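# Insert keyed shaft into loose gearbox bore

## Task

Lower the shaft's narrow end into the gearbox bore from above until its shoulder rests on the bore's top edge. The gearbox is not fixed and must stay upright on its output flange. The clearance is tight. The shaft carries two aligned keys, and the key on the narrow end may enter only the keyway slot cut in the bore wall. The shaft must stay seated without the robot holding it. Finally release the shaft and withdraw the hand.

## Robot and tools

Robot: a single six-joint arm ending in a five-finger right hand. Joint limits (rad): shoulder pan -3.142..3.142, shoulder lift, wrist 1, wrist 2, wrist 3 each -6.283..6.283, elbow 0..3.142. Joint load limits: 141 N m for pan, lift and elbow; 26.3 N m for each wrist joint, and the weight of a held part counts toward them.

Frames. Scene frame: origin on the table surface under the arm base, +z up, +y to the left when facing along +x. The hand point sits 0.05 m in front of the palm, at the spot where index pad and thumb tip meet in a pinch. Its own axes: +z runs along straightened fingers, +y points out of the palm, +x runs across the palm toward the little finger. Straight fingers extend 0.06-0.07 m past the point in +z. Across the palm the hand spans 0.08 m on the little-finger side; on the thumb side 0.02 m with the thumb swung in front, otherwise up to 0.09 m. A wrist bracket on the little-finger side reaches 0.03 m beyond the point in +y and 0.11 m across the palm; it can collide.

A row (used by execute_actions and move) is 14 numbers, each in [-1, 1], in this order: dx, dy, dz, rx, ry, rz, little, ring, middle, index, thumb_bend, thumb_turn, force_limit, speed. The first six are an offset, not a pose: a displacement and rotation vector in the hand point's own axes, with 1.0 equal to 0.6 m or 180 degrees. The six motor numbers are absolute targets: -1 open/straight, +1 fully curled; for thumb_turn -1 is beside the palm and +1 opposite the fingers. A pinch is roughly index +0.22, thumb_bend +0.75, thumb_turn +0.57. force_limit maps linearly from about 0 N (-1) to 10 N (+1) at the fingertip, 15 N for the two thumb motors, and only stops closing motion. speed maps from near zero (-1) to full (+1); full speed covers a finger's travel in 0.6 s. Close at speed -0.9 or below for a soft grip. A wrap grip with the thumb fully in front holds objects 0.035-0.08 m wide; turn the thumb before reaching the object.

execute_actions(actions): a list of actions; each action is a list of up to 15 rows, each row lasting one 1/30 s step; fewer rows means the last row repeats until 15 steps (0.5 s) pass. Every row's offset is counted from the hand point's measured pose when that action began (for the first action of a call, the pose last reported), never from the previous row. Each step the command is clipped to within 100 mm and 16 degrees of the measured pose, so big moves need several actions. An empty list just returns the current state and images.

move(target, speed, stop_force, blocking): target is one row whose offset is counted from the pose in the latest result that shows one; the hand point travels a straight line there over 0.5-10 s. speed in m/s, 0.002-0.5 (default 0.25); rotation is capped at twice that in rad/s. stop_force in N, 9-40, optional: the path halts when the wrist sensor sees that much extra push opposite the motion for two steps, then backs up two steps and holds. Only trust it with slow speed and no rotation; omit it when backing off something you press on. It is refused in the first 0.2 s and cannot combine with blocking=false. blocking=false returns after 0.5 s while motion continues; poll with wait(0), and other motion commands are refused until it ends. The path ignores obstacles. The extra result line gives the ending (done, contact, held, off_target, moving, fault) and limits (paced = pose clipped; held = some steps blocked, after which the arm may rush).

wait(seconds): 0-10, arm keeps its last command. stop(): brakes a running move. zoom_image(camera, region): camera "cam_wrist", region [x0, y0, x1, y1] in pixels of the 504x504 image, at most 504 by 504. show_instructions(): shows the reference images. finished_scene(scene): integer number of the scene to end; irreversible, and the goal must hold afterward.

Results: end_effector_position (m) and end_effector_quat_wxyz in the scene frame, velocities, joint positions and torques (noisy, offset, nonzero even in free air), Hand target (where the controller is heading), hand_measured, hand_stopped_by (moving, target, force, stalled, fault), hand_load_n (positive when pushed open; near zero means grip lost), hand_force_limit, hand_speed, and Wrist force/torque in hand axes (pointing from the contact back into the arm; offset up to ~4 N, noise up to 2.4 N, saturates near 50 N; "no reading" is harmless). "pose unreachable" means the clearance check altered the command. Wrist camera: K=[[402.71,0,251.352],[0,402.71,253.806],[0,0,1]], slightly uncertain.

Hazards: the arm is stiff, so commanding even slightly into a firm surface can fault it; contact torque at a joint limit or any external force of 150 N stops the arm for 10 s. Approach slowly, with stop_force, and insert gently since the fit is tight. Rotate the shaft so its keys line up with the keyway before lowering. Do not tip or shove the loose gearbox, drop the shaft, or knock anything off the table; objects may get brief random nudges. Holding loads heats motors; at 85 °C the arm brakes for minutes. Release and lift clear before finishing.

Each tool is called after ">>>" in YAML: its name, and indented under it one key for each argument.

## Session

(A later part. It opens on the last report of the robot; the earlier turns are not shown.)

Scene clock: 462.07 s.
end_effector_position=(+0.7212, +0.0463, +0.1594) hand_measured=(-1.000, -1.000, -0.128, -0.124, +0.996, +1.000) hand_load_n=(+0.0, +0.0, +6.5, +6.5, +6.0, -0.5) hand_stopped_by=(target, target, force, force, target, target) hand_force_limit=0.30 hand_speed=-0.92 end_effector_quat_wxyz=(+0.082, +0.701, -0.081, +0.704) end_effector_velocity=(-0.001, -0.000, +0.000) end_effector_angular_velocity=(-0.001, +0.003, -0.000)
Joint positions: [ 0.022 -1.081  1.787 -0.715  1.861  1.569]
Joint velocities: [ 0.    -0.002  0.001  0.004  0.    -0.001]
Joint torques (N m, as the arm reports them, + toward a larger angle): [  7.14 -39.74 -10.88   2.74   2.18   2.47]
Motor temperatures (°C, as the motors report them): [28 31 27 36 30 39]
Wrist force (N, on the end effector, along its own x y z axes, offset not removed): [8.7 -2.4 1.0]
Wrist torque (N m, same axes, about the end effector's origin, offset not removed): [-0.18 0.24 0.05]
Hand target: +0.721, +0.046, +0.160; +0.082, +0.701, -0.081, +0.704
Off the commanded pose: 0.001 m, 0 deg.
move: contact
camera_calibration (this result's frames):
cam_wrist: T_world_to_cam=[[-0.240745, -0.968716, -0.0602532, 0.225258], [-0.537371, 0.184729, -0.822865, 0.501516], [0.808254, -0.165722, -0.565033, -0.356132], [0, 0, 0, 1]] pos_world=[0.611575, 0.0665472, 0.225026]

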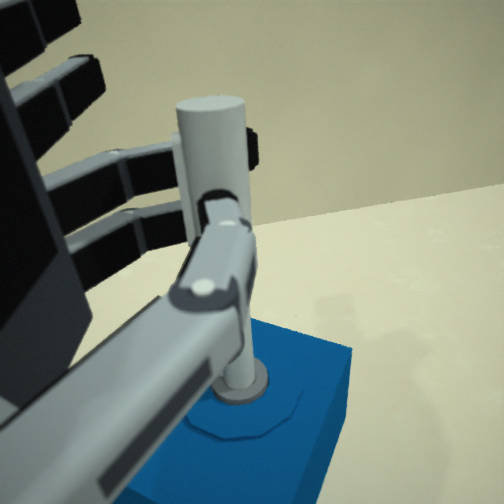

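>>> move:
  target: [0.0014, 0, 0, 0, 0, 0, -1, -1, 0.05, 0.05, 1, 1, 0.3, -0.92]
  speed: 0.003

>>> move:
  target: [0, -0.0005, -0.0005, -0.0111, 0, 0, -1, -1, 0.05, 0.05, 1, 1, 0.3, -0.92]
  speed: 0.03

>>> move:
  target: [-0.004, 0, 0, 0, 0, 0, -1, -1, 0.05, 0.05, 1, 1, 0.3, -0.92]
  speed: 0.003
  stop_force: 9

>>> zoom_image:
  camera: "cam_wrist"
  region: [200, 350, 260, 410]

Scene clock: 466.73 s.
end_effector_position=(+0.7212, +0.0462, +0.1602) hand_measured=(-1.000, -1.000, -0.128, -0.124, +0.996, +1.000) hand_load_n=(+0.0, +0.0, +6.0, +7.0, +6.0, +1.0) hand_stopped_by=(target, target, force, force, target, target) hand_force_limit=0.30 hand_speed=-0.92 end_effector_quat_wxyz=(+0.082, +0.701, -0.081, +0.704) end_effector_velocity=(-0.000, -0.000, +0.001) end_effector_angular_velocity=(-0.003, +0.001, +0.000)
Joint positions: [ 0.022 -1.082  1.787 -0.713  1.861  1.569]
Joint velocities: [-0.    -0.001  0.     0.001 -0.    -0.003]
Joint torques (N m, as the arm reports them, + toward a larger angle): [ -2.67 -53.09 -31.14  -1.48  -0.84   1.9 ]
Motor temperatures (°C, as the motors report them): [28 31 27 36 30 39]
Wrist force (N, on the end effector, along its own x y z axes, offset not removed): [-8.7 -2.0 0.8]
Wrist torque (N m, same axes, about the end effector's origin, offset not removed): [-0.25 0.09 -0.16]
Hand target: +0.721, +0.046, +0.160; +0.082, +0.701, -0.081, +0.704
Off the commanded pose: 0.000 m, 0 deg.
move: done
camera_calibration (this result's frames):
cam_wrist: T_world_to_cam=[[-0.240776, -0.968712, -0.0601986, 0.22529], [-0.537518, 0.184731, -0.822769, 0.502191], [0.808147, -0.165745, -0.565179, -0.355591], [0, 0, 0, 1]] pos_world=[0.61155, 0.0665332, 0.225777]

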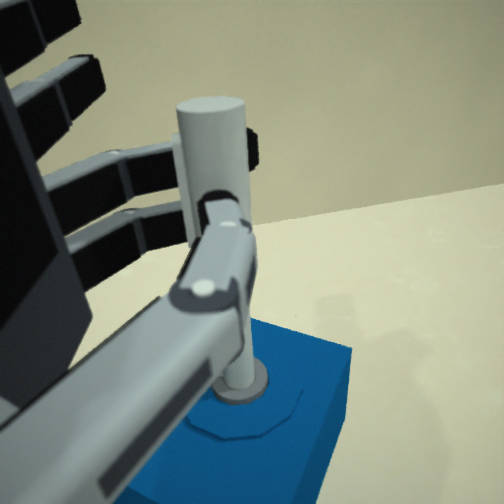

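Scene clock: 467.53 s.
end_effector_position=(+0.7210, +0.0466, +0.1602) hand_measured=(-1.000, -1.000, -0.128, -0.124, +0.996, +1.000) hand_load_n=(+0.0, +0.0, +5.5, +7.0, +8.0, +1.5) hand_stopped_by=(target, target, force, force, target, target) hand_force_limit=0.30 hand_speed=-0.92 end_effector_quat_wxyz=(+0.094, +0.700, -0.093, +0.702) end_effector_velocity=(+0.000, +0.000, +0.001) end_effector_angular_velocity=(+0.001, -0.003, -0.015)
Joint positions: [ 0.037 -1.071  1.767 -0.705  1.909  1.569]
Joint velocities: [ 0.007  0.004 -0.01   0.003  0.021  0.001]
Joint torques (N m, as the arm reports them, + toward a larger angle): [  7.08 -34.82 -29.91  -0.98   2.19  -2.88]
Motor temperatures (°C, as the motors report them): [28 31 27 36 30 39]
Wrist force (N, on the end effector, along its own x y z axes, offset not removed): [-7.6 -2.1 0.0]
Wrist torque (N m, same axes, about the end effector's origin, offset not removed): [-0.11 0.13 -0.12]
Hand target: +0.721, +0.047, +0.160; +0.095, +0.700, -0.093, +0.702
Off the commanded pose: 0.000 m, 0 deg.
move: done
camera_calibration (this result's frames):
cam_wrist: T_world_to_cam=[[-0.272677, -0.960214, -0.0602991, 0.248187], [-0.530991, 0.20246, -0.822835, 0.496522], [0.802306, -0.19235, -0.565072, -0.349919], [0, 0, 0, 1]] pos_world=[0.612066, 0.0704794, 0.225792]

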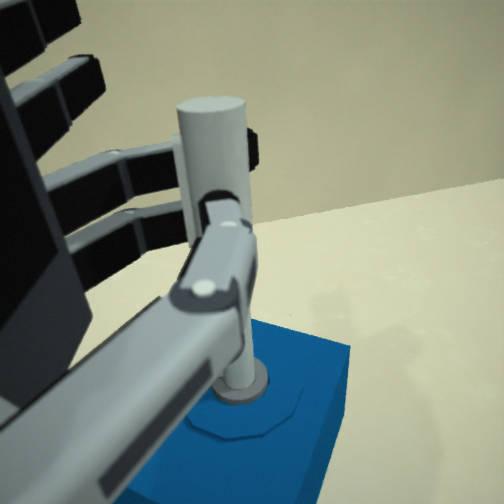

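Scene clock: 468.17 s.
end_effector_position=(+0.7211, +0.0466, +0.1596) hand_measured=(-1.000, -1.000, -0.128, -0.124, +0.996, +1.000) hand_load_n=(+0.0, +0.0, +6.0, +6.0, +8.0, -0.5) hand_stopped_by=(target, target, force, force, target, target) hand_force_limit=0.30 hand_speed=-0.92 end_effector_quat_wxyz=(+0.094, +0.699, -0.093, +0.702) end_effector_velocity=(-0.001, -0.000, +0.000) end_effector_angular_velocity=(-0.001, +0.003, -0.001)
Joint positions: [ 0.037 -1.07   1.768 -0.707  1.909  1.569]
Joint velocities: [ 0.    -0.002  0.001  0.004  0.001 -0.001]
Joint torques (N m, as the arm reports them, + toward a larger angle): [ -3.08 -42.58 -15.74   2.12  -1.07  -1.88]
Motor temperatures (°C, as the motors report them): [28 31 27 36 30 39]
Wrist force (N, on the end effector, along its own x y z axes, offset not removed): [6.5 -2.9 0.7]
Wrist torque (N m, same axes, about the end effector's origin, offset not removed): [-0.12 0.26 0.02]
Hand target: +0.721, +0.047, +0.160; +0.094, +0.699, -0.093, +0.702
Off the commanded pose: 0.002 m, 0 deg.
move: contact
camera_calibration (this result's frames):
cam_wrist: T_world_to_cam=[[-0.272627, -0.960219, -0.0604492, 0.248198], [-0.530596, 0.202464, -0.823089, 0.495792], [0.802585, -0.192322, -0.564686, -0.350622], [0, 0, 0, 1]] pos_world=[0.612135, 0.0705122, 0.225093]

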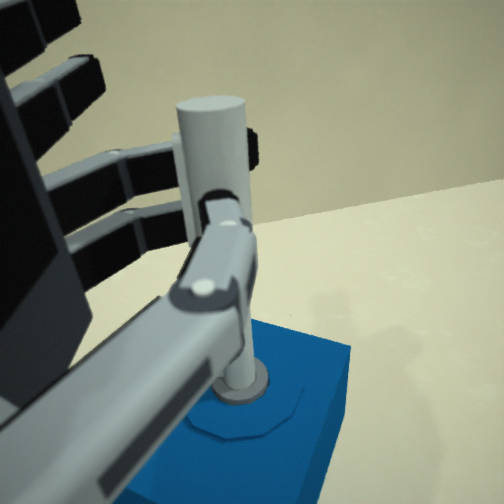

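Region (200, 350, 260, 410) of cam_wrist's 504x504 image, scaled by 8.400, with more detail than that image has.

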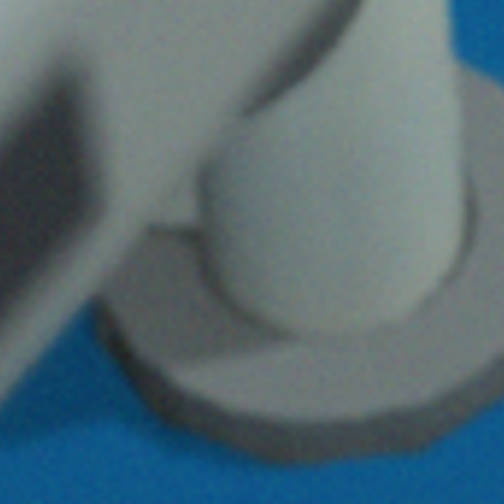

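>>> move:
  target: [0.0006, 0.0005, 0.0005, 0.0108, 0, 0, -1, -1, 0.05, 0.05, 1, 1, 0.3, -0.92]
  speed: 0.02

>>> move:
  target: [0, 0, -0.0016, 0, 0.0039, 0, -1, -1, 0.05, 0.05, 1, 1, 0.3, -0.92]
  speed: 0.01

Scene clock: 475.00 s.
end_effector_position=(+0.7212, +0.0463, +0.1599) hand_measured=(-1.000, -1.000, -0.128, -0.124, +0.996, +1.000) hand_load_n=(+0.0, +0.0, +6.5, +7.0, +5.0, +0.5) hand_stopped_by=(target, target, force, force, target, target) hand_force_limit=0.30 hand_speed=-0.92 end_effector_quat_wxyz=(+0.082, +0.701, -0.081, +0.704) end_effector_velocity=(-0.000, -0.000, -0.001) end_effector_angular_velocity=(+0.001, +0.001, +0.010)
Joint positions: [ 0.022 -1.082  1.787 -0.714  1.862  1.569]
Joint velocities: [-0.005 -0.003  0.006 -0.002 -0.015  0.001]
Joint torques (N m, as the arm reports them, + toward a larger angle): [ -4.71 -48.56 -11.32  -3.7   -2.04   2.66]
Motor temperatures (°C, as the motors report them): [28 31 27 36 30 39]
Wrist force (N, on the end effector, along its own x y z axes, offset not removed): [-2.8 -2.9 0.7]
Wrist torque (N m, same axes, about the end effector's origin, offset not removed): [-0.46 0.21 -0.27]
Hand target: +0.721, +0.046, +0.160; +0.082, +0.701, -0.081, +0.704
Off the commanded pose: 0.000 m, 0 deg.
move: done
camera_calibration (this result's frames):
cam_wrist: T_world_to_cam=[[-0.241068, -0.968631, -0.060338, 0.225555], [-0.537047, 0.184926, -0.823033, 0.501682], [0.808373, -0.166002, -0.56478, -0.35603], [0, 0, 0, 1]] pos_world=[0.611606, 0.0666039, 0.225431]

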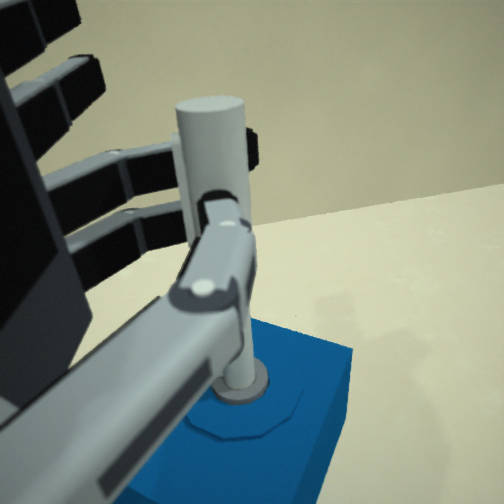

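Scene clock: 475.83 s.
end_effector_position=(+0.7204, +0.0465, +0.1599) hand_measured=(-1.000, -1.000, -0.128, -0.124, +0.996, +1.000) hand_load_n=(+0.0, +0.0, +6.5, +6.5, +6.0, +0.5) hand_stopped_by=(target, target, force, force, target, target) hand_force_limit=0.30 hand_speed=-0.92 end_effector_quat_wxyz=(+0.083, +0.697, -0.081, +0.708) end_effector_velocity=(+0.000, -0.000, +0.002) end_effector_angular_velocity=(-0.001, -0.008, -0.000)
Joint positions: [ 0.023 -1.081  1.796 -0.736  1.862  1.565]
Joint velocities: [-0.    -0.002  0.002 -0.009 -0.    -0.002]
Joint torques (N m, as the arm reports them, + toward a larger angle): [  8.71 -32.12 -10.98  -3.75   2.12  -2.48]
Motor temperatures (°C, as the motors report them): [28 31 27 36 30 39]
Wrist force (N, on the end effector, along its own x y z axes, offset not removed): [-3.8 -1.8 1.0]
Wrist torque (N m, same axes, about the end effector's origin, offset not removed): [-0.23 0.14 -0.19]
Hand target: +0.720, +0.046, +0.160; +0.083, +0.697, -0.081, +0.708
Off the commanded pose: 0.000 m, 0 deg.
move: done
camera_calibration (this result's frames):
cam_wrist: T_world_to_cam=[[-0.240372, -0.968795, -0.0604685, 0.225073], [-0.527677, 0.182703, -0.829564, 0.495561], [0.814726, -0.167496, -0.555128, -0.361332], [0, 0, 0, 1]] pos_world=[0.609984, 0.066987, 0.224124]

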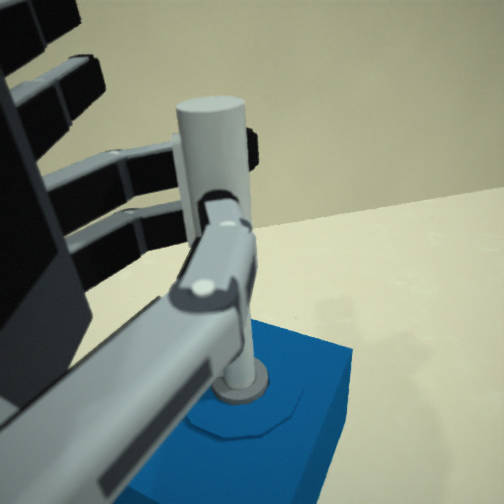

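>>> zoom_image:
  camera: "cam_wrist"
  region: [200, 350, 260, 410]

>>> move:
  target: [-0.004, 0, 0, 0, 0, 0, -1, -1, 0.05, 0.05, 1, 1, 0.3, -0.92]
  speed: 0.003
  stop_force: 9

>>> zoom_image:
  camera: "cam_wrist"
  region: [200, 350, 260, 410]

Region (200, 350, 260, 410) of cam_wrist's 504x504 image, scaled by 8.400, with more detail than that image has.

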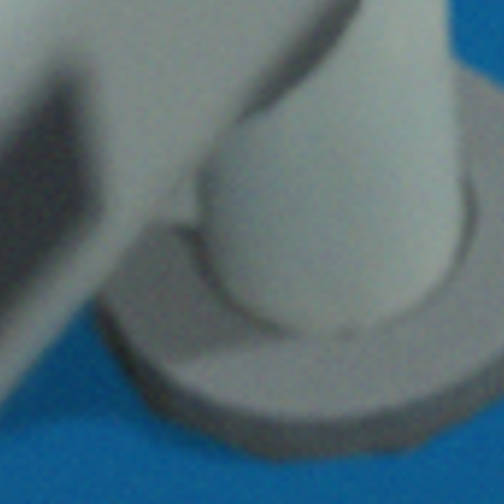

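Scene clock: 479.80 s.
end_effector_position=(+0.7205, +0.0465, +0.1581) hand_measured=(-1.000, -1.000, -0.128, -0.124, +0.996, +1.000) hand_load_n=(+0.0, +0.0, +6.5, +6.0, +6.5, -0.5) hand_stopped_by=(target, target, force, force, target, target) hand_force_limit=0.30 hand_speed=-0.92 end_effector_quat_wxyz=(+0.083, +0.697, -0.081, +0.708) end_effector_velocity=(-0.001, -0.000, +0.001) end_effector_angular_velocity=(-0.001, +0.000, -0.001)
Joint positions: [ 0.023 -1.078  1.797 -0.741  1.862  1.565]
Joint velocities: [-0.    -0.003  0.001  0.002  0.001 -0.001]
Joint torques (N m, as the arm reports them, + toward a larger angle): [ -0.21 -41.78  -8.57   2.51   0.68   2.58]
Motor temperatures (°C, as the motors report them): [28 31 27 36 30 39]
Wrist force (N, on the end effector, along its own x y z axes, offset not removed): [7.5 -0.4 2.3]
Wrist torque (N m, same axes, about the end effector's origin, offset not removed): [-0.19 0.18 0.05]
Hand target: +0.720, +0.047, +0.158; +0.083, +0.697, -0.081, +0.708
Off the commanded pose: 0.001 m, 0 deg.
move: contact
camera_calibration (this result's frames):
cam_wrist: T_world_to_cam=[[-0.240327, -0.968798, -0.0606043, 0.224998], [-0.527174, 0.182689, -0.829887, 0.493803], [0.815065, -0.167496, -0.55463, -0.362729], [0, 0, 0, 1]] pos_world=[0.610041, 0.0670092, 0.222256]

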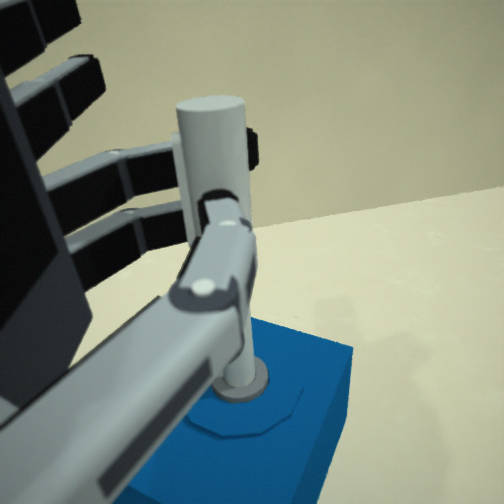

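Region (200, 350, 260, 410) of cam_wrist's 504x504 image, scaled by 8.400, with more detail than that image has.

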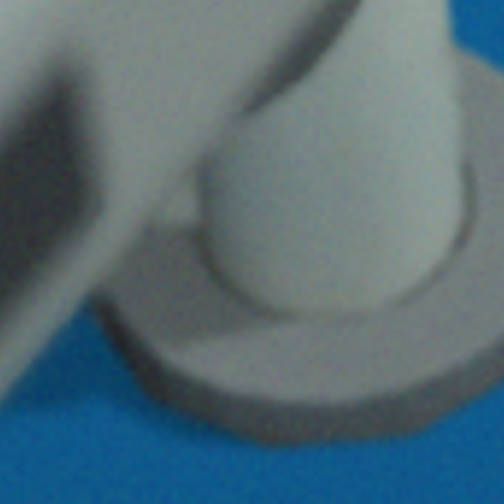

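>>> move:
  target: [0.0023, 0, 0, 0, 0, 0, -1, -1, 0.05, 0.05, 1, 1, 0.3, -0.92]
  speed: 0.004

>>> move:
  target: [0, -0.0021, -0.0016, -0.0417, 0, 0, -1, -1, 0.05, 0.05, 1, 1, 0.3, -0.92]
  speed: 0.04

>>> zoom_image:
  camera: "cam_wrist"
  region: [200, 350, 260, 410]

Scene clock: 486.13 s.
end_effector_position=(+0.7204, +0.0465, +0.1594) hand_measured=(-1.000, -1.000, -0.128, -0.124, +0.996, +1.000) hand_load_n=(+0.0, +0.0, +6.5, +6.5, +6.0, +0.5) hand_stopped_by=(target, target, force, force, target, target) hand_force_limit=0.30 hand_speed=-0.92 end_effector_quat_wxyz=(+0.083, +0.697, -0.081, +0.708) end_effector_velocity=(+0.000, +0.000, +0.001) end_effector_angular_velocity=(+0.001, -0.001, -0.000)
Joint positions: [ 0.023 -1.08   1.796 -0.738  1.862  1.565]
Joint velocities: [ 0.    -0.001 -0.     0.     0.     0.001]
Joint torques (N m, as the arm reports them, + toward a larger angle): [  2.38 -47.66 -28.82  -0.07   0.99   0.41]
Motor temperatures (°C, as the motors report them): [28 31 27 36 30 39]
Wrist force (N, on the end effector, along its own x y z axes, offset not removed): [-3.0 -1.2 1.0]
Wrist torque (N m, same axes, about the end effector's origin, offset not removed): [-0.15 -0.05 -0.12]
Hand target: +0.720, +0.047, +0.159; +0.083, +0.697, -0.081, +0.708
Off the commanded pose: 0.000 m, 0 deg.
move: done
camera_calibration (this result's frames):
cam_wrist: T_world_to_cam=[[-0.240331, -0.968801, -0.0605395, 0.225059], [-0.527203, 0.182642, -0.829879, 0.494892], [0.815045, -0.167529, -0.55465, -0.361966], [0, 0, 0, 1]] pos_world=[0.610016, 0.0670101, 0.223561]

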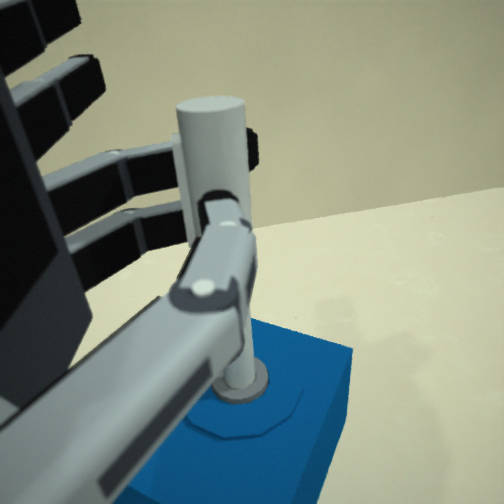

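Scene clock: 488.03 s.
end_effector_position=(+0.7198, +0.0479, +0.1594) hand_measured=(-1.000, -1.000, -0.128, -0.124, +0.996, +1.000) hand_load_n=(+0.0, +0.0, +6.5, +6.5, +6.0, +0.5) hand_stopped_by=(target, target, force, force, target, target) hand_force_limit=0.30 hand_speed=-0.92 end_effector_quat_wxyz=(+0.128, +0.690, -0.126, +0.701) end_effector_velocity=(-0.000, +0.000, -0.001) end_effector_angular_velocity=(+0.001, +0.001, -0.014)
Joint positions: [ 0.079 -1.033  1.715 -0.706  2.047  1.563]
Joint velocities: [ 0.006  0.007 -0.01   0.004  0.02   0.001]
Joint torques (N m, as the arm reports them, + toward a larger angle): [  6.54 -35.79 -28.31  -0.24   1.77  -2.6 ]
Motor temperatures (°C, as the motors report them): [28 31 27 36 30 39]
Wrist force (N, on the end effector, along its own x y z axes, offset not removed): [-4.7 -2.2 -0.3]
Wrist torque (N m, same axes, about the end effector's origin, offset not removed): [-0.22 0.28 -0.22]
Hand target: +0.720, +0.048, +0.159; +0.128, +0.690, -0.127, +0.701
Off the commanded pose: 0.000 m, 0 deg.
move: done
camera_calibration (this result's frames):
cam_wrist: T_world_to_cam=[[-0.36308, -0.929658, -0.062523, 0.313052], [-0.498575, 0.25053, -0.829854, 0.470499], [0.787144, -0.270131, -0.554467, -0.336233], [0, 0, 0, 1]] pos_world=[0.612905, 0.0823304, 0.223588]

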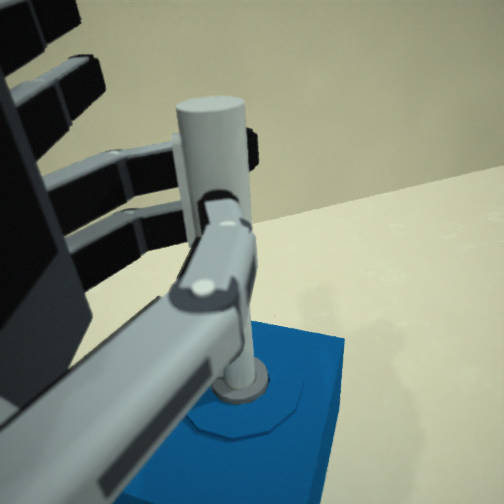

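Region (200, 350, 260, 410) of cam_wrist's 504x504 image, scaled by 8.400, with more detail than that image has.

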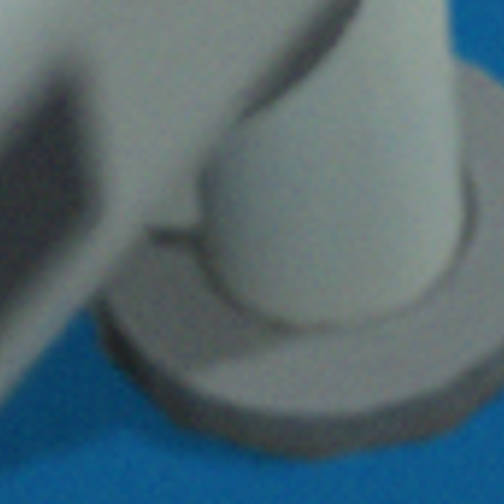

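>>> move:
  target: [-0.006, 0, 0, 0, 0, 0, -1, -1, 0.05, 0.05, 1, 1, 0.3, -0.92]
  speed: 0.003
  stop_force: 9

>>> zoom_image:
  camera: "cam_wrist"
  region: [200, 350, 260, 410]

Scene clock: 491.10 s.
end_effector_position=(+0.7199, +0.0479, +0.1575) hand_measured=(-1.000, -1.000, -0.128, -0.124, +0.996, +1.000) hand_load_n=(+0.0, +0.0, +7.0, +6.0, +5.5, -1.5) hand_stopped_by=(target, target, force, force, target, target) hand_force_limit=0.30 hand_speed=-0.92 end_effector_quat_wxyz=(+0.128, +0.690, -0.127, +0.701) end_effector_velocity=(-0.000, -0.000, +0.001) end_effector_angular_velocity=(+0.000, +0.001, -0.001)
Joint positions: [ 0.079 -1.029  1.716 -0.711  2.048  1.563]
Joint velocities: [ 0.    -0.002  0.     0.003  0.001  0.001]
Joint torques (N m, as the arm reports them, + toward a larger angle): [ -0.46 -38.   -13.44   3.24  -0.8   -1.52]
Motor temperatures (°C, as the motors report them): [28 31 27 36 30 39]
Wrist force (N, on the end effector, along its own x y z axes, offset not removed): [11.2 -0.4 2.2]
Wrist torque (N m, same axes, about the end effector's origin, offset not removed): [-0.18 0.26 0.08]
Hand target: +0.720, +0.048, +0.158; +0.128, +0.690, -0.127, +0.701
Off the commanded pose: 0.002 m, 0 deg.
move: contact
camera_calibration (this result's frames):
cam_wrist: T_world_to_cam=[[-0.363721, -0.929394, -0.0627207, 0.313444], [-0.498052, 0.25093, -0.830047, 0.468555], [0.787179, -0.270667, -0.554156, -0.337457], [0, 0, 0, 1]] pos_world=[0.61301, 0.0823996, 0.221579]

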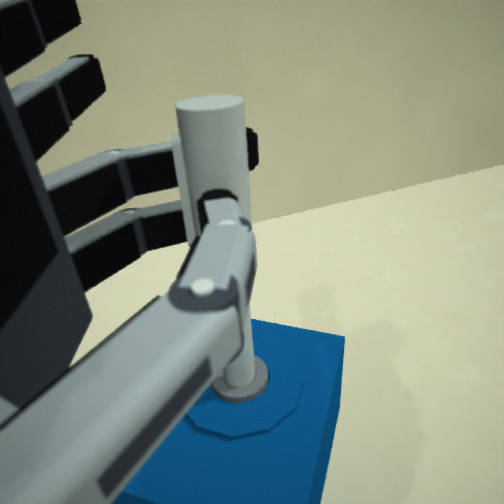

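Region (200, 350, 260, 410) of cam_wrist's 504x504 image, scaled by 8.400, with more detail than that image has.

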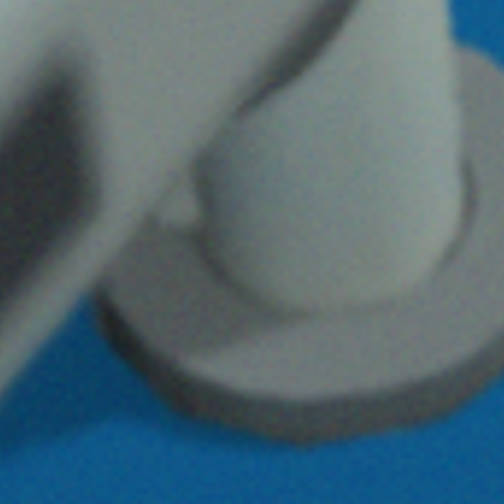

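>>> move:
  target: [0.0015, 0, 0, 0, 0, 0, -1, -1, 0.05, 0.05, 1, 1, 0.3, -0.92]
  speed: 0.004

>>> move:
  target: [0, -0.0004, -0.00035, -0.0083, 0, 0, -1, -1, 0.05, 0.05, 1, 1, 0.3, -0.92]
  speed: 0.03

>>> move:
  target: [-0.006, 0, 0, 0, 0, 0, -1, -1, 0.05, 0.05, 1, 1, 0.3, -0.92]
  speed: 0.003
  stop_force: 9

>>> zoom_image:
  camera: "cam_wrist"
  region: [200, 350, 260, 410]

Scene clock: 496.07 s.
end_effector_position=(+0.7199, +0.0479, +0.1583) hand_measured=(-1.000, -1.000, -0.128, -0.124, +0.996, +1.000) hand_load_n=(+0.0, +0.0, +6.5, +6.5, +6.0, +0.0) hand_stopped_by=(target, target, force, force, target, target) hand_force_limit=0.30 hand_speed=-0.92 end_effector_quat_wxyz=(+0.128, +0.690, -0.127, +0.701) end_effector_velocity=(+0.000, -0.000, +0.001) end_effector_angular_velocity=(-0.000, -0.001, -0.000)
Joint positions: [ 0.079 -1.031  1.715 -0.709  2.048  1.563]
Joint velocities: [-0.    -0.001 -0.    -0.    -0.    -0.001]
Joint torques (N m, as the arm reports them, + toward a larger angle): [  1.32 -51.75 -29.73  -0.28  -2.46  -1.96]
Motor temperatures (°C, as the motors report them): [28 31 27 36 30 39]
Wrist force (N, on the end effector, along its own x y z axes, offset not removed): [-3.6 -1.5 1.2]
Wrist torque (N m, same axes, about the end effector's origin, offset not removed): [-0.32 -0.10 -0.10]
Hand target: +0.720, +0.048, +0.158; +0.128, +0.690, -0.127, +0.701
Off the commanded pose: 0.000 m, 0 deg.
move: done
camera_calibration (this result's frames):
cam_wrist: T_world_to_cam=[[-0.36371, -0.929402, -0.0626707, 0.313496], [-0.498144, 0.25091, -0.829998, 0.469264], [0.787127, -0.270659, -0.554234, -0.336911], [0, 0, 0, 1]] pos_world=[0.612974, 0.0824329, 0.222408]

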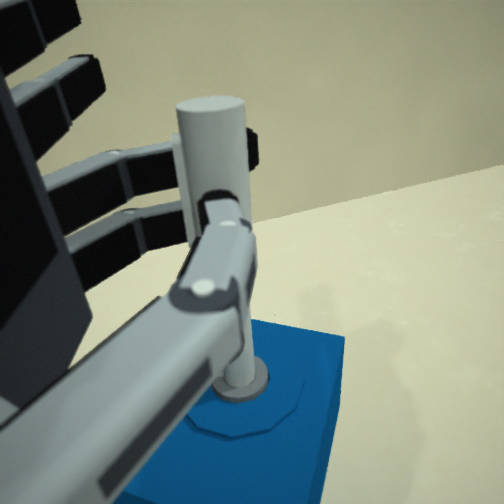

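Scene clock: 496.77 s.
end_effector_position=(+0.7198, +0.0482, +0.1583) hand_measured=(-1.000, -1.000, -0.128, -0.124, +0.996, +1.000) hand_load_n=(+0.0, +0.0, +6.5, +6.0, +7.0, +0.0) hand_stopped_by=(target, target, force, force, target, target) hand_force_limit=0.30 hand_speed=-0.92 end_effector_quat_wxyz=(+0.136, +0.688, -0.135, +0.700) end_effector_velocity=(+0.000, -0.000, -0.000) end_effector_angular_velocity=(+0.001, +0.000, -0.014)
Joint positions: [ 0.089 -1.021  1.698 -0.702  2.082  1.563]
Joint velocities: [ 0.005  0.007 -0.01   0.004  0.018  0.001]
Joint torques (N m, as the arm reports them, + toward a larger angle): [  8.08 -34.24 -27.24   0.24   2.49  -2.47]
Motor temperatures (°C, as the motors report them): [28 31 27 36 30 39]
Wrist force (N, on the end effector, along its own x y z axes, offset not removed): [-1.3 -2.4 1.4]
Wrist torque (N m, same axes, about the end effector's origin, offset not removed): [-0.32 -0.05 -0.04]
Hand target: +0.720, +0.048, +0.158; +0.137, +0.688, -0.136, +0.700
Off the commanded pose: 0.000 m, 0 deg.
move: done
camera_calibration (this result's frames):
cam_wrist: T_world_to_cam=[[-0.386349, -0.920194, -0.0630688, 0.329632], [-0.491703, 0.263331, -0.829991, 0.463923], [0.780361, -0.289655, -0.5542, -0.330965], [0, 0, 0, 1]] pos_world=[0.613737, 0.0852941, 0.22242]

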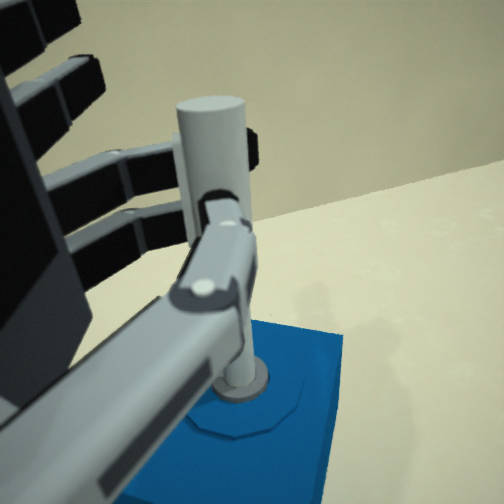

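Scene clock: 497.50 s.
end_effector_position=(+0.7199, +0.0482, +0.1573) hand_measured=(-1.000, -1.000, -0.128, -0.124, +0.996, +1.000) hand_load_n=(+0.0, +0.0, +7.0, +6.0, +5.5, -1.5) hand_stopped_by=(target, target, force, force, target, target) hand_force_limit=0.30 hand_speed=-0.92 end_effector_quat_wxyz=(+0.136, +0.688, -0.135, +0.700) end_effector_velocity=(-0.000, -0.000, +0.001) end_effector_angular_velocity=(+0.001, +0.001, -0.000)
Joint positions: [ 0.089 -1.019  1.699 -0.704  2.082  1.563]
Joint velocities: [-0.    -0.003 -0.001  0.004  0.     0.002]
Joint torques (N m, as the arm reports them, + toward a larger angle): [ -1.98 -39.74 -10.88   3.23  -2.25  -1.7 ]
Motor temperatures (°C, as the motors report them): [28 31 27 36 30 39]
Wrist force (N, on the end effector, along its own x y z axes, offset not removed): [11.6 -0.3 1.7]
Wrist torque (N m, same axes, about the end effector's origin, offset not removed): [-0.17 0.12 0.01]
Hand target: +0.720, +0.048, +0.158; +0.136, +0.688, -0.135, +0.700
Off the commanded pose: 0.003 m, 0 deg.
move: contact
camera_calibration (this result's frames):
cam_wrist: T_world_to_cam=[[-0.386324, -0.920189, -0.0632936, 0.329637], [-0.49131, 0.263372, -0.830211, 0.462915], [0.78062, -0.289634, -0.553845, -0.33182], [0, 0, 0, 1]] pos_world=[0.613807, 0.0853028, 0.221404]

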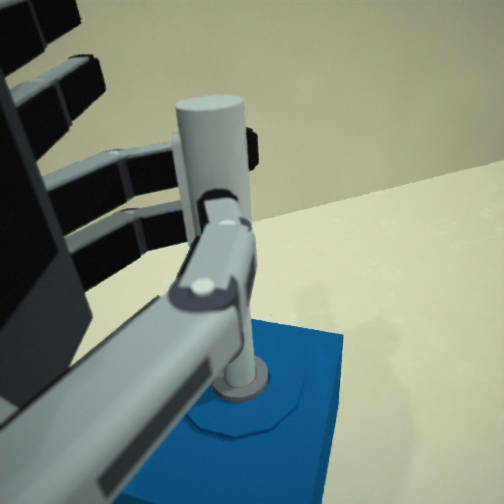

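Region (200, 350, 260, 410) of cam_wrist's 504x504 image, scaled by 8.400, with more detail than that image has.

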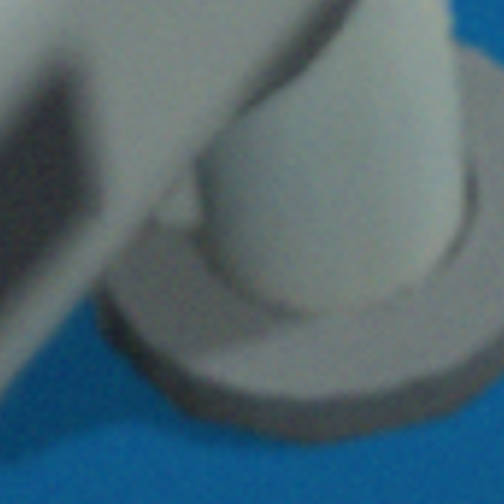

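>>> execute_actions:
  actions: []

Scene clock: 502.93 s.
end_effector_position=(+0.7199, +0.0482, +0.1575) hand_measured=(-1.000, -1.000, -0.128, -0.124, +0.996, +1.000) hand_load_n=(+0.0, +0.0, +7.0, +6.0, +5.5, -1.0) hand_stopped_by=(target, target, force, force, target, target) hand_force_limit=0.30 hand_speed=-0.92 end_effector_quat_wxyz=(+0.136, +0.688, -0.135, +0.700) end_effector_velocity=(-0.000, +0.000, +0.001) end_effector_angular_velocity=(+0.000, -0.001, +0.001)
Joint positions: [ 0.089 -1.019  1.699 -0.704  2.082  1.563]
Joint velocities: [ 0.    -0.001  0.001 -0.001 -0.001  0.   ]
Joint torques (N m, as the arm reports them, + toward a larger angle): [  9.27 -43.94 -24.44  -1.41   1.72   0.83]
Motor temperatures (°C, as the motors report them): [28 31 27 36 30 39]
Wrist force (N, on the end effector, along its own x y z axes, offset not removed): [6.4 -0.6 0.3]
Wrist torque (N m, same axes, about the end effector's origin, offset not removed): [-0.21 0.24 -0.07]
Hand target: +0.720, +0.048, +0.158; +0.136, +0.688, -0.135, +0.700
Off the commanded pose: 0.003 m, 0 deg.
camera_calibration (this result's frames):
cam_wrist: T_world_to_cam=[[-0.386325, -0.920194, -0.0632196, 0.329655], [-0.491436, 0.263352, -0.830142, 0.463148], [0.780541, -0.289637, -0.553956, -0.331623], [0, 0, 0, 1]] pos_world=[0.613806, 0.0853248, 0.221615]

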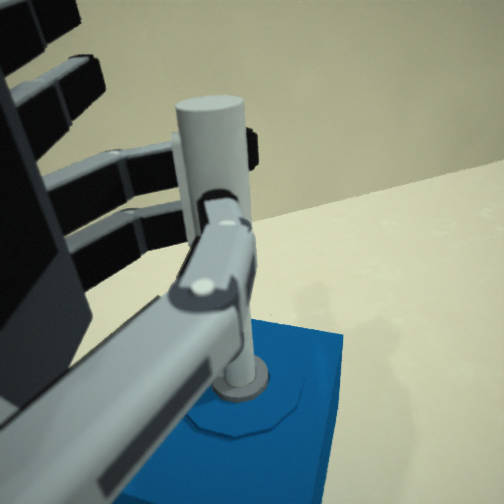

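>>> zoom_image:
  camera: "cam_wrist"
  region: [195, 340, 285, 430]

Region (195, 340, 285, 430) of cam_wrist's 504x504 image, scaled by 5.600, with more detail than that image has.

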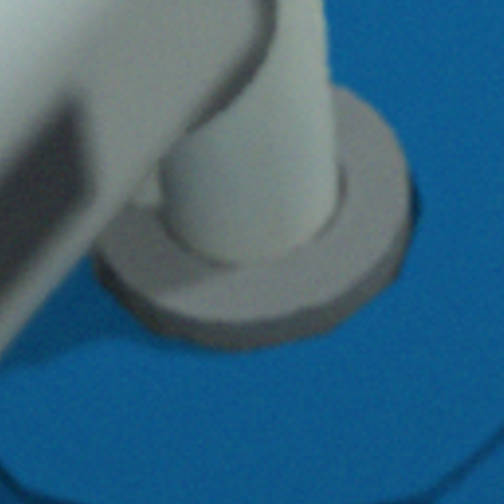

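>>> move:
  target: [0.0028, 0, 0, 0, 0, 0, -1, -1, 0.05, 0.05, 1, 1, 0.3, -0.92]
  speed: 0.004

Scene clock: 506.80 s.
end_effector_position=(+0.7198, +0.0482, +0.1591) hand_measured=(-1.000, -1.000, -0.128, -0.124, +0.996, +1.000) hand_load_n=(+0.0, +0.0, +6.5, +6.0, +6.0, +0.0) hand_stopped_by=(target, target, force, force, target, target) hand_force_limit=0.30 hand_speed=-0.92 end_effector_quat_wxyz=(+0.136, +0.688, -0.135, +0.700) end_effector_velocity=(-0.000, -0.000, +0.001) end_effector_angular_velocity=(+0.000, +0.000, +0.000)
Joint positions: [ 0.089 -1.022  1.698 -0.7    2.082  1.563]
Joint velocities: [-0.    -0.001 -0.     0.002 -0.     0.   ]
Joint torques (N m, as the arm reports them, + toward a larger angle): [  8.25 -53.87 -29.24  -0.16   1.9    1.95]
Motor temperatures (°C, as the motors report them): [28 31 27 36 30 39]
Wrist force (N, on the end effector, along its own x y z axes, offset not removed): [-4.2 -1.6 -0.7]
Wrist torque (N m, same axes, about the end effector's origin, offset not removed): [-0.18 0.14 -0.17]
Hand target: +0.720, +0.048, +0.159; +0.136, +0.688, -0.135, +0.700
Off the commanded pose: 0.000 m, 0 deg.
move: done
camera_calibration (this result's frames):
cam_wrist: T_world_to_cam=[[-0.386322, -0.920194, -0.0632354, 0.329752], [-0.491423, 0.26336, -0.830147, 0.464434], [0.78055, -0.289629, -0.553947, -0.330731], [0, 0, 0, 1]] pos_world=[0.613776, 0.0853325, 0.223193]

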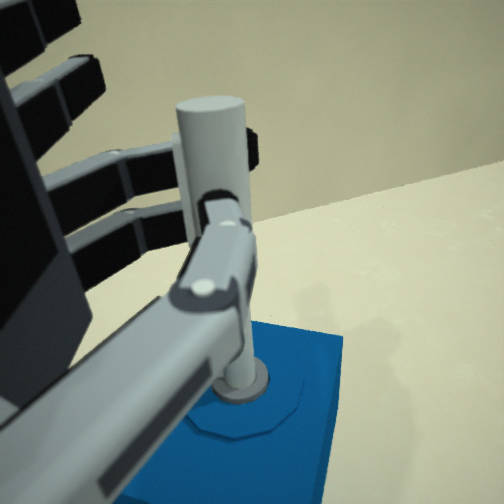

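>>> move:
  target: [0, -0.0004, -0.00035, -0.00833, 0, 0, -1, -1, 0.05, 0.05, 1, 1, 0.3, -0.92]
  speed: 0.006

Scene clock: 510.07 s.
end_effector_position=(+0.7197, +0.0485, +0.1591) hand_measured=(-1.000, -1.000, -0.128, -0.124, +0.996, +1.000) hand_load_n=(+0.0, +0.0, +6.5, +6.0, +6.0, +0.0) hand_stopped_by=(target, target, force, force, target, target) hand_force_limit=0.30 hand_speed=-0.92 end_effector_quat_wxyz=(+0.145, +0.686, -0.144, +0.698) end_effector_velocity=(+0.000, +0.000, +0.000) end_effector_angular_velocity=(-0.000, -0.000, -0.004)
Joint positions: [ 0.098 -1.011  1.679 -0.693  2.118  1.562]
Joint velocities: [ 0.001  0.001 -0.003  0.002  0.005 -0.   ]
Joint torques (N m, as the arm reports them, + toward a larger angle): [  9.22 -35.18 -28.51  -0.06   1.82  -2.45]
Motor temperatures (°C, as the motors report them): [28 31 27 36 30 39]
Wrist force (N, on the end effector, along its own x y z axes, offset not removed): [-3.3 -2.0 0.3]
Wrist torque (N m, same axes, about the end effector's origin, offset not removed): [-0.32 0.05 -0.26]
Hand target: +0.720, +0.049, +0.159; +0.145, +0.686, -0.144, +0.698
Off the commanded pose: 0.000 m, 0 deg.
move: done
camera_calibration (this result's frames):
cam_wrist: T_world_to_cam=[[-0.409925, -0.909896, -0.0636532, 0.346535], [-0.484341, 0.276276, -0.830112, 0.458593], [0.772901, -0.309454, -0.553952, -0.324096], [0, 0, 0, 1]] pos_world=[0.614663, 0.0883198, 0.223208]

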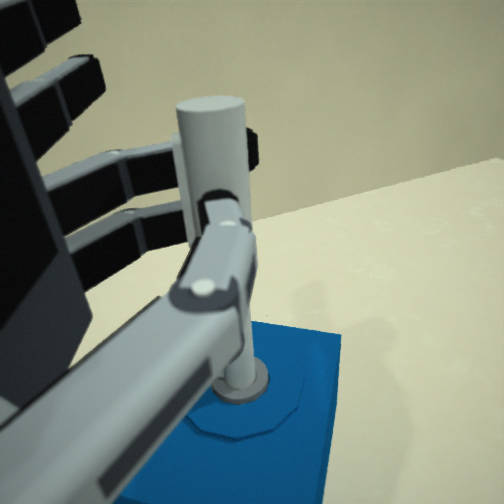

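>>> move:
  target: [-0.008, 0, 0, 0, 0, 0, -1, -1, 0.05, 0.05, 1, 1, 0.3, -0.92]
  speed: 0.003
  stop_force: 9

Scene clock: 513.07 s.
end_effector_position=(+0.7198, +0.0486, +0.1571) hand_measured=(-1.000, -1.000, -0.128, -0.124, +0.996, +1.000) hand_load_n=(+0.0, +0.0, +7.5, +6.0, +4.0, -1.5) hand_stopped_by=(target, target, force, force, target, target) hand_force_limit=0.30 hand_speed=-0.92 end_effector_quat_wxyz=(+0.145, +0.686, -0.144, +0.698) end_effector_velocity=(-0.000, -0.000, +0.001) end_effector_angular_velocity=(+0.000, -0.000, -0.001)
Joint positions: [ 0.098 -1.008  1.68  -0.698  2.118  1.562]
Joint velocities: [-0.    -0.002  0.     0.001  0.001  0.   ]
Joint torques (N m, as the arm reports them, + toward a larger angle): [ -1.88 -45.29 -12.87   2.56  -1.87  -1.88]
Motor temperatures (°C, as the motors report them): [28 31 27 36 30 39]
Wrist force (N, on the end effector, along its own x y z axes, offset not removed): [6.0 -0.9 0.8]
Wrist torque (N m, same axes, about the end effector's origin, offset not removed): [-0.33 0.42 -0.11]
Hand target: +0.720, +0.049, +0.157; +0.145, +0.686, -0.144, +0.698
Off the commanded pose: 0.003 m, 0 deg.
move: contact
camera_calibration (this result's frames):
cam_wrist: T_world_to_cam=[[-0.41005, -0.909825, -0.0638523, 0.346592], [-0.483986, 0.276398, -0.830278, 0.456731], [0.773057, -0.309552, -0.553679, -0.32541], [0, 0, 0, 1]] pos_world=[0.614732, 0.0883669, 0.221172]

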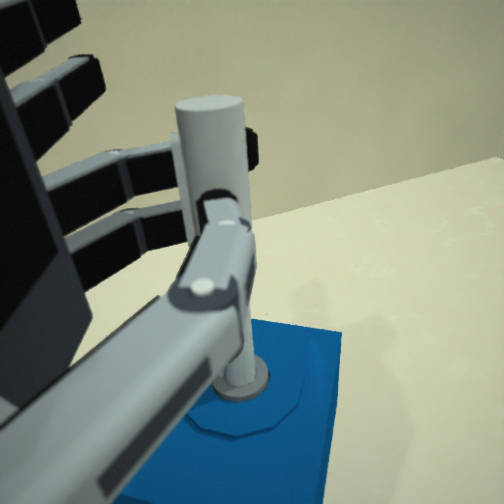

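>>> move:
  target: [0.0025, -0.0004, -0.00035, -0.00833, 0, 0, -1, -1, 0.05, 0.05, 1, 1, 0.3, -0.92]
  speed: 0.006

Scene clock: 517.30 s.
end_effector_position=(+0.7197, +0.0489, +0.1586) hand_measured=(-1.000, -1.000, -0.128, -0.124, +0.996, +1.000) hand_load_n=(+0.0, +0.0, +6.5, +6.0, +6.0, +0.0) hand_stopped_by=(target, target, force, force, target, target) hand_force_limit=0.30 hand_speed=-0.92 end_effector_quat_wxyz=(+0.154, +0.684, -0.153, +0.696) end_effector_velocity=(-0.001, -0.000, -0.001) end_effector_angular_velocity=(-0.000, +0.002, -0.003)
Joint positions: [ 0.108 -0.999  1.66  -0.687  2.153  1.562]
Joint velocities: [ 0.001  0.001 -0.001  0.002  0.004 -0.   ]
Joint torques (N m, as the arm reports them, + toward a larger angle): [  6.89 -35.73 -27.87  -0.28   2.31  -2.51]
Motor temperatures (°C, as the motors report them): [28 31 27 36 30 39]
Wrist force (N, on the end effector, along its own x y z axes, offset not removed): [-3.6 0.1 -0.6]
Wrist torque (N m, same axes, about the end effector's origin, offset not removed): [0.06 0.11 -0.10]
Hand target: +0.720, +0.049, +0.159; +0.154, +0.684, -0.153, +0.696
Off the commanded pose: 0.000 m, 0 deg.
move: done
camera_calibration (this result's frames):
cam_wrist: T_world_to_cam=[[-0.433378, -0.898917, -0.0642783, 0.363235], [-0.476569, 0.289126, -0.830234, 0.451867], [0.764896, -0.329172, -0.553697, -0.317564], [0, 0, 0, 1]] pos_world=[0.615667, 0.0913381, 0.222669]

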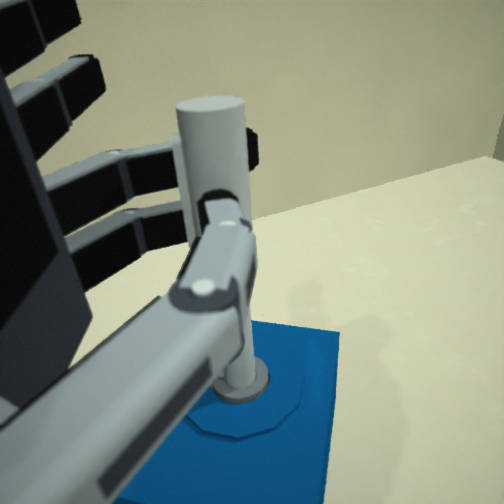

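>>> move:
  target: [-0.008, 0, 0, 0, 0, 0, -1, -1, 0.05, 0.05, 1, 1, 0.3, -0.92]
  speed: 0.003
  stop_force: 9

Scene clock: 519.40 s.
end_effector_position=(+0.7198, +0.0489, +0.1567) hand_measured=(-1.000, -1.000, -0.128, -0.124, +0.996, +1.000) hand_load_n=(+0.0, +0.0, +7.5, +6.0, +3.0, -1.5) hand_stopped_by=(target, target, force, force, target, target) hand_force_limit=0.30 hand_speed=-0.92 end_effector_quat_wxyz=(+0.154, +0.684, -0.153, +0.696) end_effector_velocity=(-0.000, -0.000, +0.001) end_effector_angular_velocity=(-0.001, +0.000, -0.000)
Joint positions: [ 0.108 -0.996  1.661 -0.691  2.153  1.562]
Joint velocities: [-0.    -0.002 -0.     0.002  0.    -0.001]
Joint torques (N m, as the arm reports them, + toward a larger angle): [ -3.72 -45.29 -13.89   1.78  -1.61  -1.7 ]
Motor temperatures (°C, as the motors report them): [28 31 27 36 30 39]
Wrist force (N, on the end effector, along its own x y z axes, offset not removed): [6.8 -0.6 1.9]
Wrist torque (N m, same axes, about the end effector's origin, offset not removed): [-0.38 -0.03 0.04]
Hand target: +0.720, +0.049, +0.157; +0.154, +0.684, -0.153, +0.696
Off the commanded pose: 0.003 m, 0 deg.
move: contact
camera_calibration (this result's frames):
cam_wrist: T_world_to_cam=[[-0.433508, -0.898841, -0.064458, 0.363299], [-0.476256, 0.289244, -0.830372, 0.450093], [0.765017, -0.329274, -0.553468, -0.318783], [0, 0, 0, 1]] pos_world=[0.615727, 0.091394, 0.220726]

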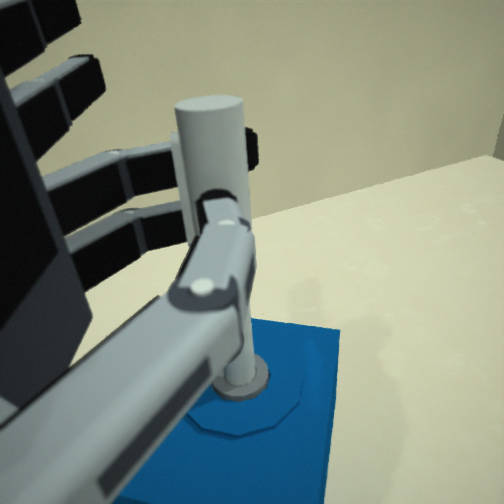

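>>> move:
  target: [0.002, -0.00052, -0.00047, -0.0111, 0, 0, -1, -1, 0.05, 0.05, 1, 1, 0.3, -0.92]
  speed: 0.007

>>> move:
  target: [-0.008, 0, 0, 0, 0, 0, -1, -1, 0.05, 0.05, 1, 1, 0.3, -0.92]
  speed: 0.003
  stop_force: 9

Scene clock: 524.03 s.
end_effector_position=(+0.7196, +0.0493, +0.1579) hand_measured=(-1.000, -1.000, -0.128, -0.124, +0.996, +1.000) hand_load_n=(+0.0, +0.0, +6.5, +6.0, +6.5, +0.0) hand_stopped_by=(target, target, force, force, target, target) hand_force_limit=0.30 hand_speed=-0.92 end_effector_quat_wxyz=(+0.166, +0.681, -0.165, +0.694) end_effector_velocity=(+0.000, +0.000, -0.000) end_effector_angular_velocity=(+0.000, +0.000, -0.003)
Joint positions: [ 0.119 -0.983  1.634 -0.678  2.199  1.561]
Joint velocities: [ 0.001  0.002 -0.002  0.001  0.004  0.   ]
Joint torques (N m, as the arm reports them, + toward a larger angle): [  6.46 -39.8  -30.13  -0.83   1.99  -2.72]
Motor temperatures (°C, as the motors report them): [28 31 27 36 30 39]
Wrist force (N, on the end effector, along its own x y z axes, offset not removed): [-8.4 -1.8 0.3]
Wrist torque (N m, same axes, about the end effector's origin, offset not removed): [-0.20 -0.11 -0.14]
Hand target: +0.720, +0.049, +0.158; +0.166, +0.681, -0.166, +0.694
Off the commanded pose: 0.000 m, 0 deg.
move: done
camera_calibration (this result's frames):
cam_wrist: T_world_to_cam=[[-0.46419, -0.883346, -0.0650205, 0.385073], [-0.465869, 0.305925, -0.830287, 0.442596], [0.753322, -0.35512, -0.553531, -0.308184], [0, 0, 0, 1]] pos_world=[0.6171, 0.095309, 0.22193]

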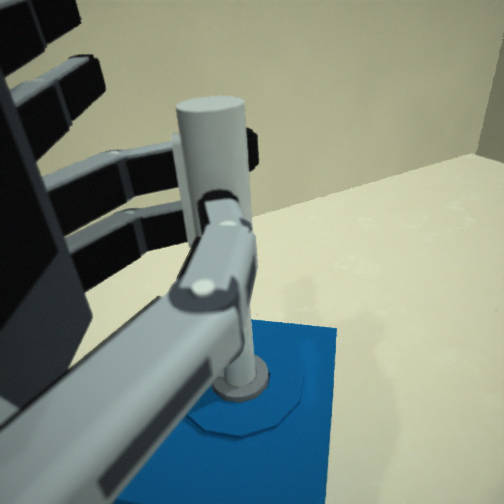

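Scene clock: 524.63 s.
end_effector_position=(+0.7197, +0.0493, +0.1573) hand_measured=(-1.000, -1.000, -0.128, -0.124, +0.996, +1.000) hand_load_n=(+0.0, +0.0, +7.0, +5.5, +6.0, -1.0) hand_stopped_by=(target, target, force, force, target, target) hand_force_limit=0.30 hand_speed=-0.92 end_effector_quat_wxyz=(+0.166, +0.681, -0.165, +0.694) end_effector_velocity=(-0.001, -0.000, +0.001) end_effector_angular_velocity=(+0.000, +0.002, +0.000)
Joint positions: [ 0.119 -0.982  1.635 -0.679  2.199  1.561]
Joint velocities: [ 0.    -0.003  0.001  0.005 -0.     0.001]
Joint torques (N m, as the arm reports them, + toward a larger angle): [  1.98 -50.18 -18.7    0.92  -1.76  -2.22]
Motor temperatures (°C, as the motors report them): [28 31 27 36 30 39]
Wrist force (N, on the end effector, along its own x y z axes, offset not removed): [1.8 -1.9 0.1]
Wrist torque (N m, same axes, about the end effector's origin, offset not removed): [-0.09 0.08 -0.10]
Hand target: +0.720, +0.049, +0.158; +0.166, +0.681, -0.165, +0.694
Off the commanded pose: 0.004 m, 0 deg.
move: contact
camera_calibration (this result's frames):
cam_wrist: T_world_to_cam=[[-0.464274, -0.883284, -0.0652686, 0.385186], [-0.465484, 0.306034, -0.830463, 0.441886], [0.753508, -0.355181, -0.553238, -0.308751], [0, 0, 0, 1]] pos_world=[0.617169, 0.0953336, 0.221298]

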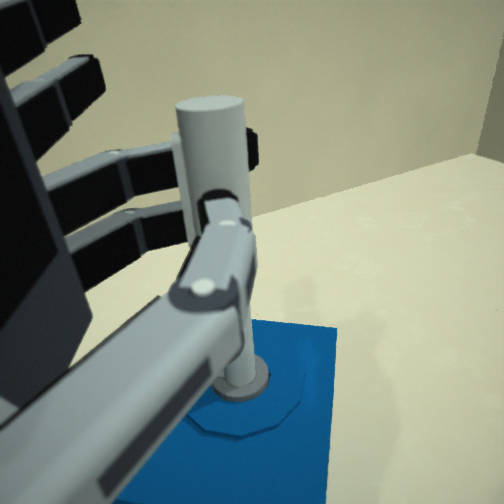

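>>> move:
  target: [-0.006, 0, -0.0003, 0, 0, 0, -1, -1, 0.05, 0.05, 1, 1, 0.3, -0.92]
  speed: 0.003
  stop_force: 9

Scene clock: 529.67 s.
end_effector_position=(+0.7198, +0.0493, +0.1569) hand_measured=(-1.000, -1.000, -0.128, -0.124, +0.996, +1.000) hand_load_n=(+0.0, +0.0, +7.0, +5.0, +6.0, -1.5) hand_stopped_by=(target, target, force, force, target, target) hand_force_limit=0.30 hand_speed=-0.92 end_effector_quat_wxyz=(+0.166, +0.681, -0.166, +0.694) end_effector_velocity=(-0.000, +0.000, +0.001) end_effector_angular_velocity=(+0.002, -0.000, +0.000)
Joint positions: [ 0.119 -0.981  1.635 -0.681  2.199  1.561]
Joint velocities: [ 0.    -0.002 -0.001  0.004 -0.     0.003]
Joint torques (N m, as the arm reports them, + toward a larger angle): [  4.07 -46.66 -17.46   1.65  -1.51  -1.77]
Motor temperatures (°C, as the motors report them): [28 31 27 36 30 39]
Wrist force (N, on the end effector, along its own x y z axes, offset not removed): [6.0 -2.1 0.5]
Wrist torque (N m, same axes, about the end effector's origin, offset not removed): [-0.20 0.14 -0.03]
Hand target: +0.720, +0.049, +0.157; +0.166, +0.681, -0.166, +0.694
Off the commanded pose: 0.003 m, 0 deg.
move: contact
camera_calibration (this result's frames):
cam_wrist: T_world_to_cam=[[-0.464241, -0.883279, -0.0655597, 0.385248], [-0.465061, 0.306086, -0.830681, 0.441321], [0.75379, -0.355147, -0.552876, -0.309317], [0, 0, 0, 1]] pos_world=[0.617249, 0.0953469, 0.220839]

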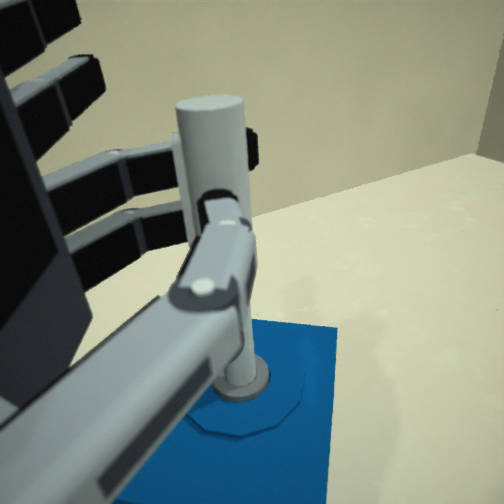

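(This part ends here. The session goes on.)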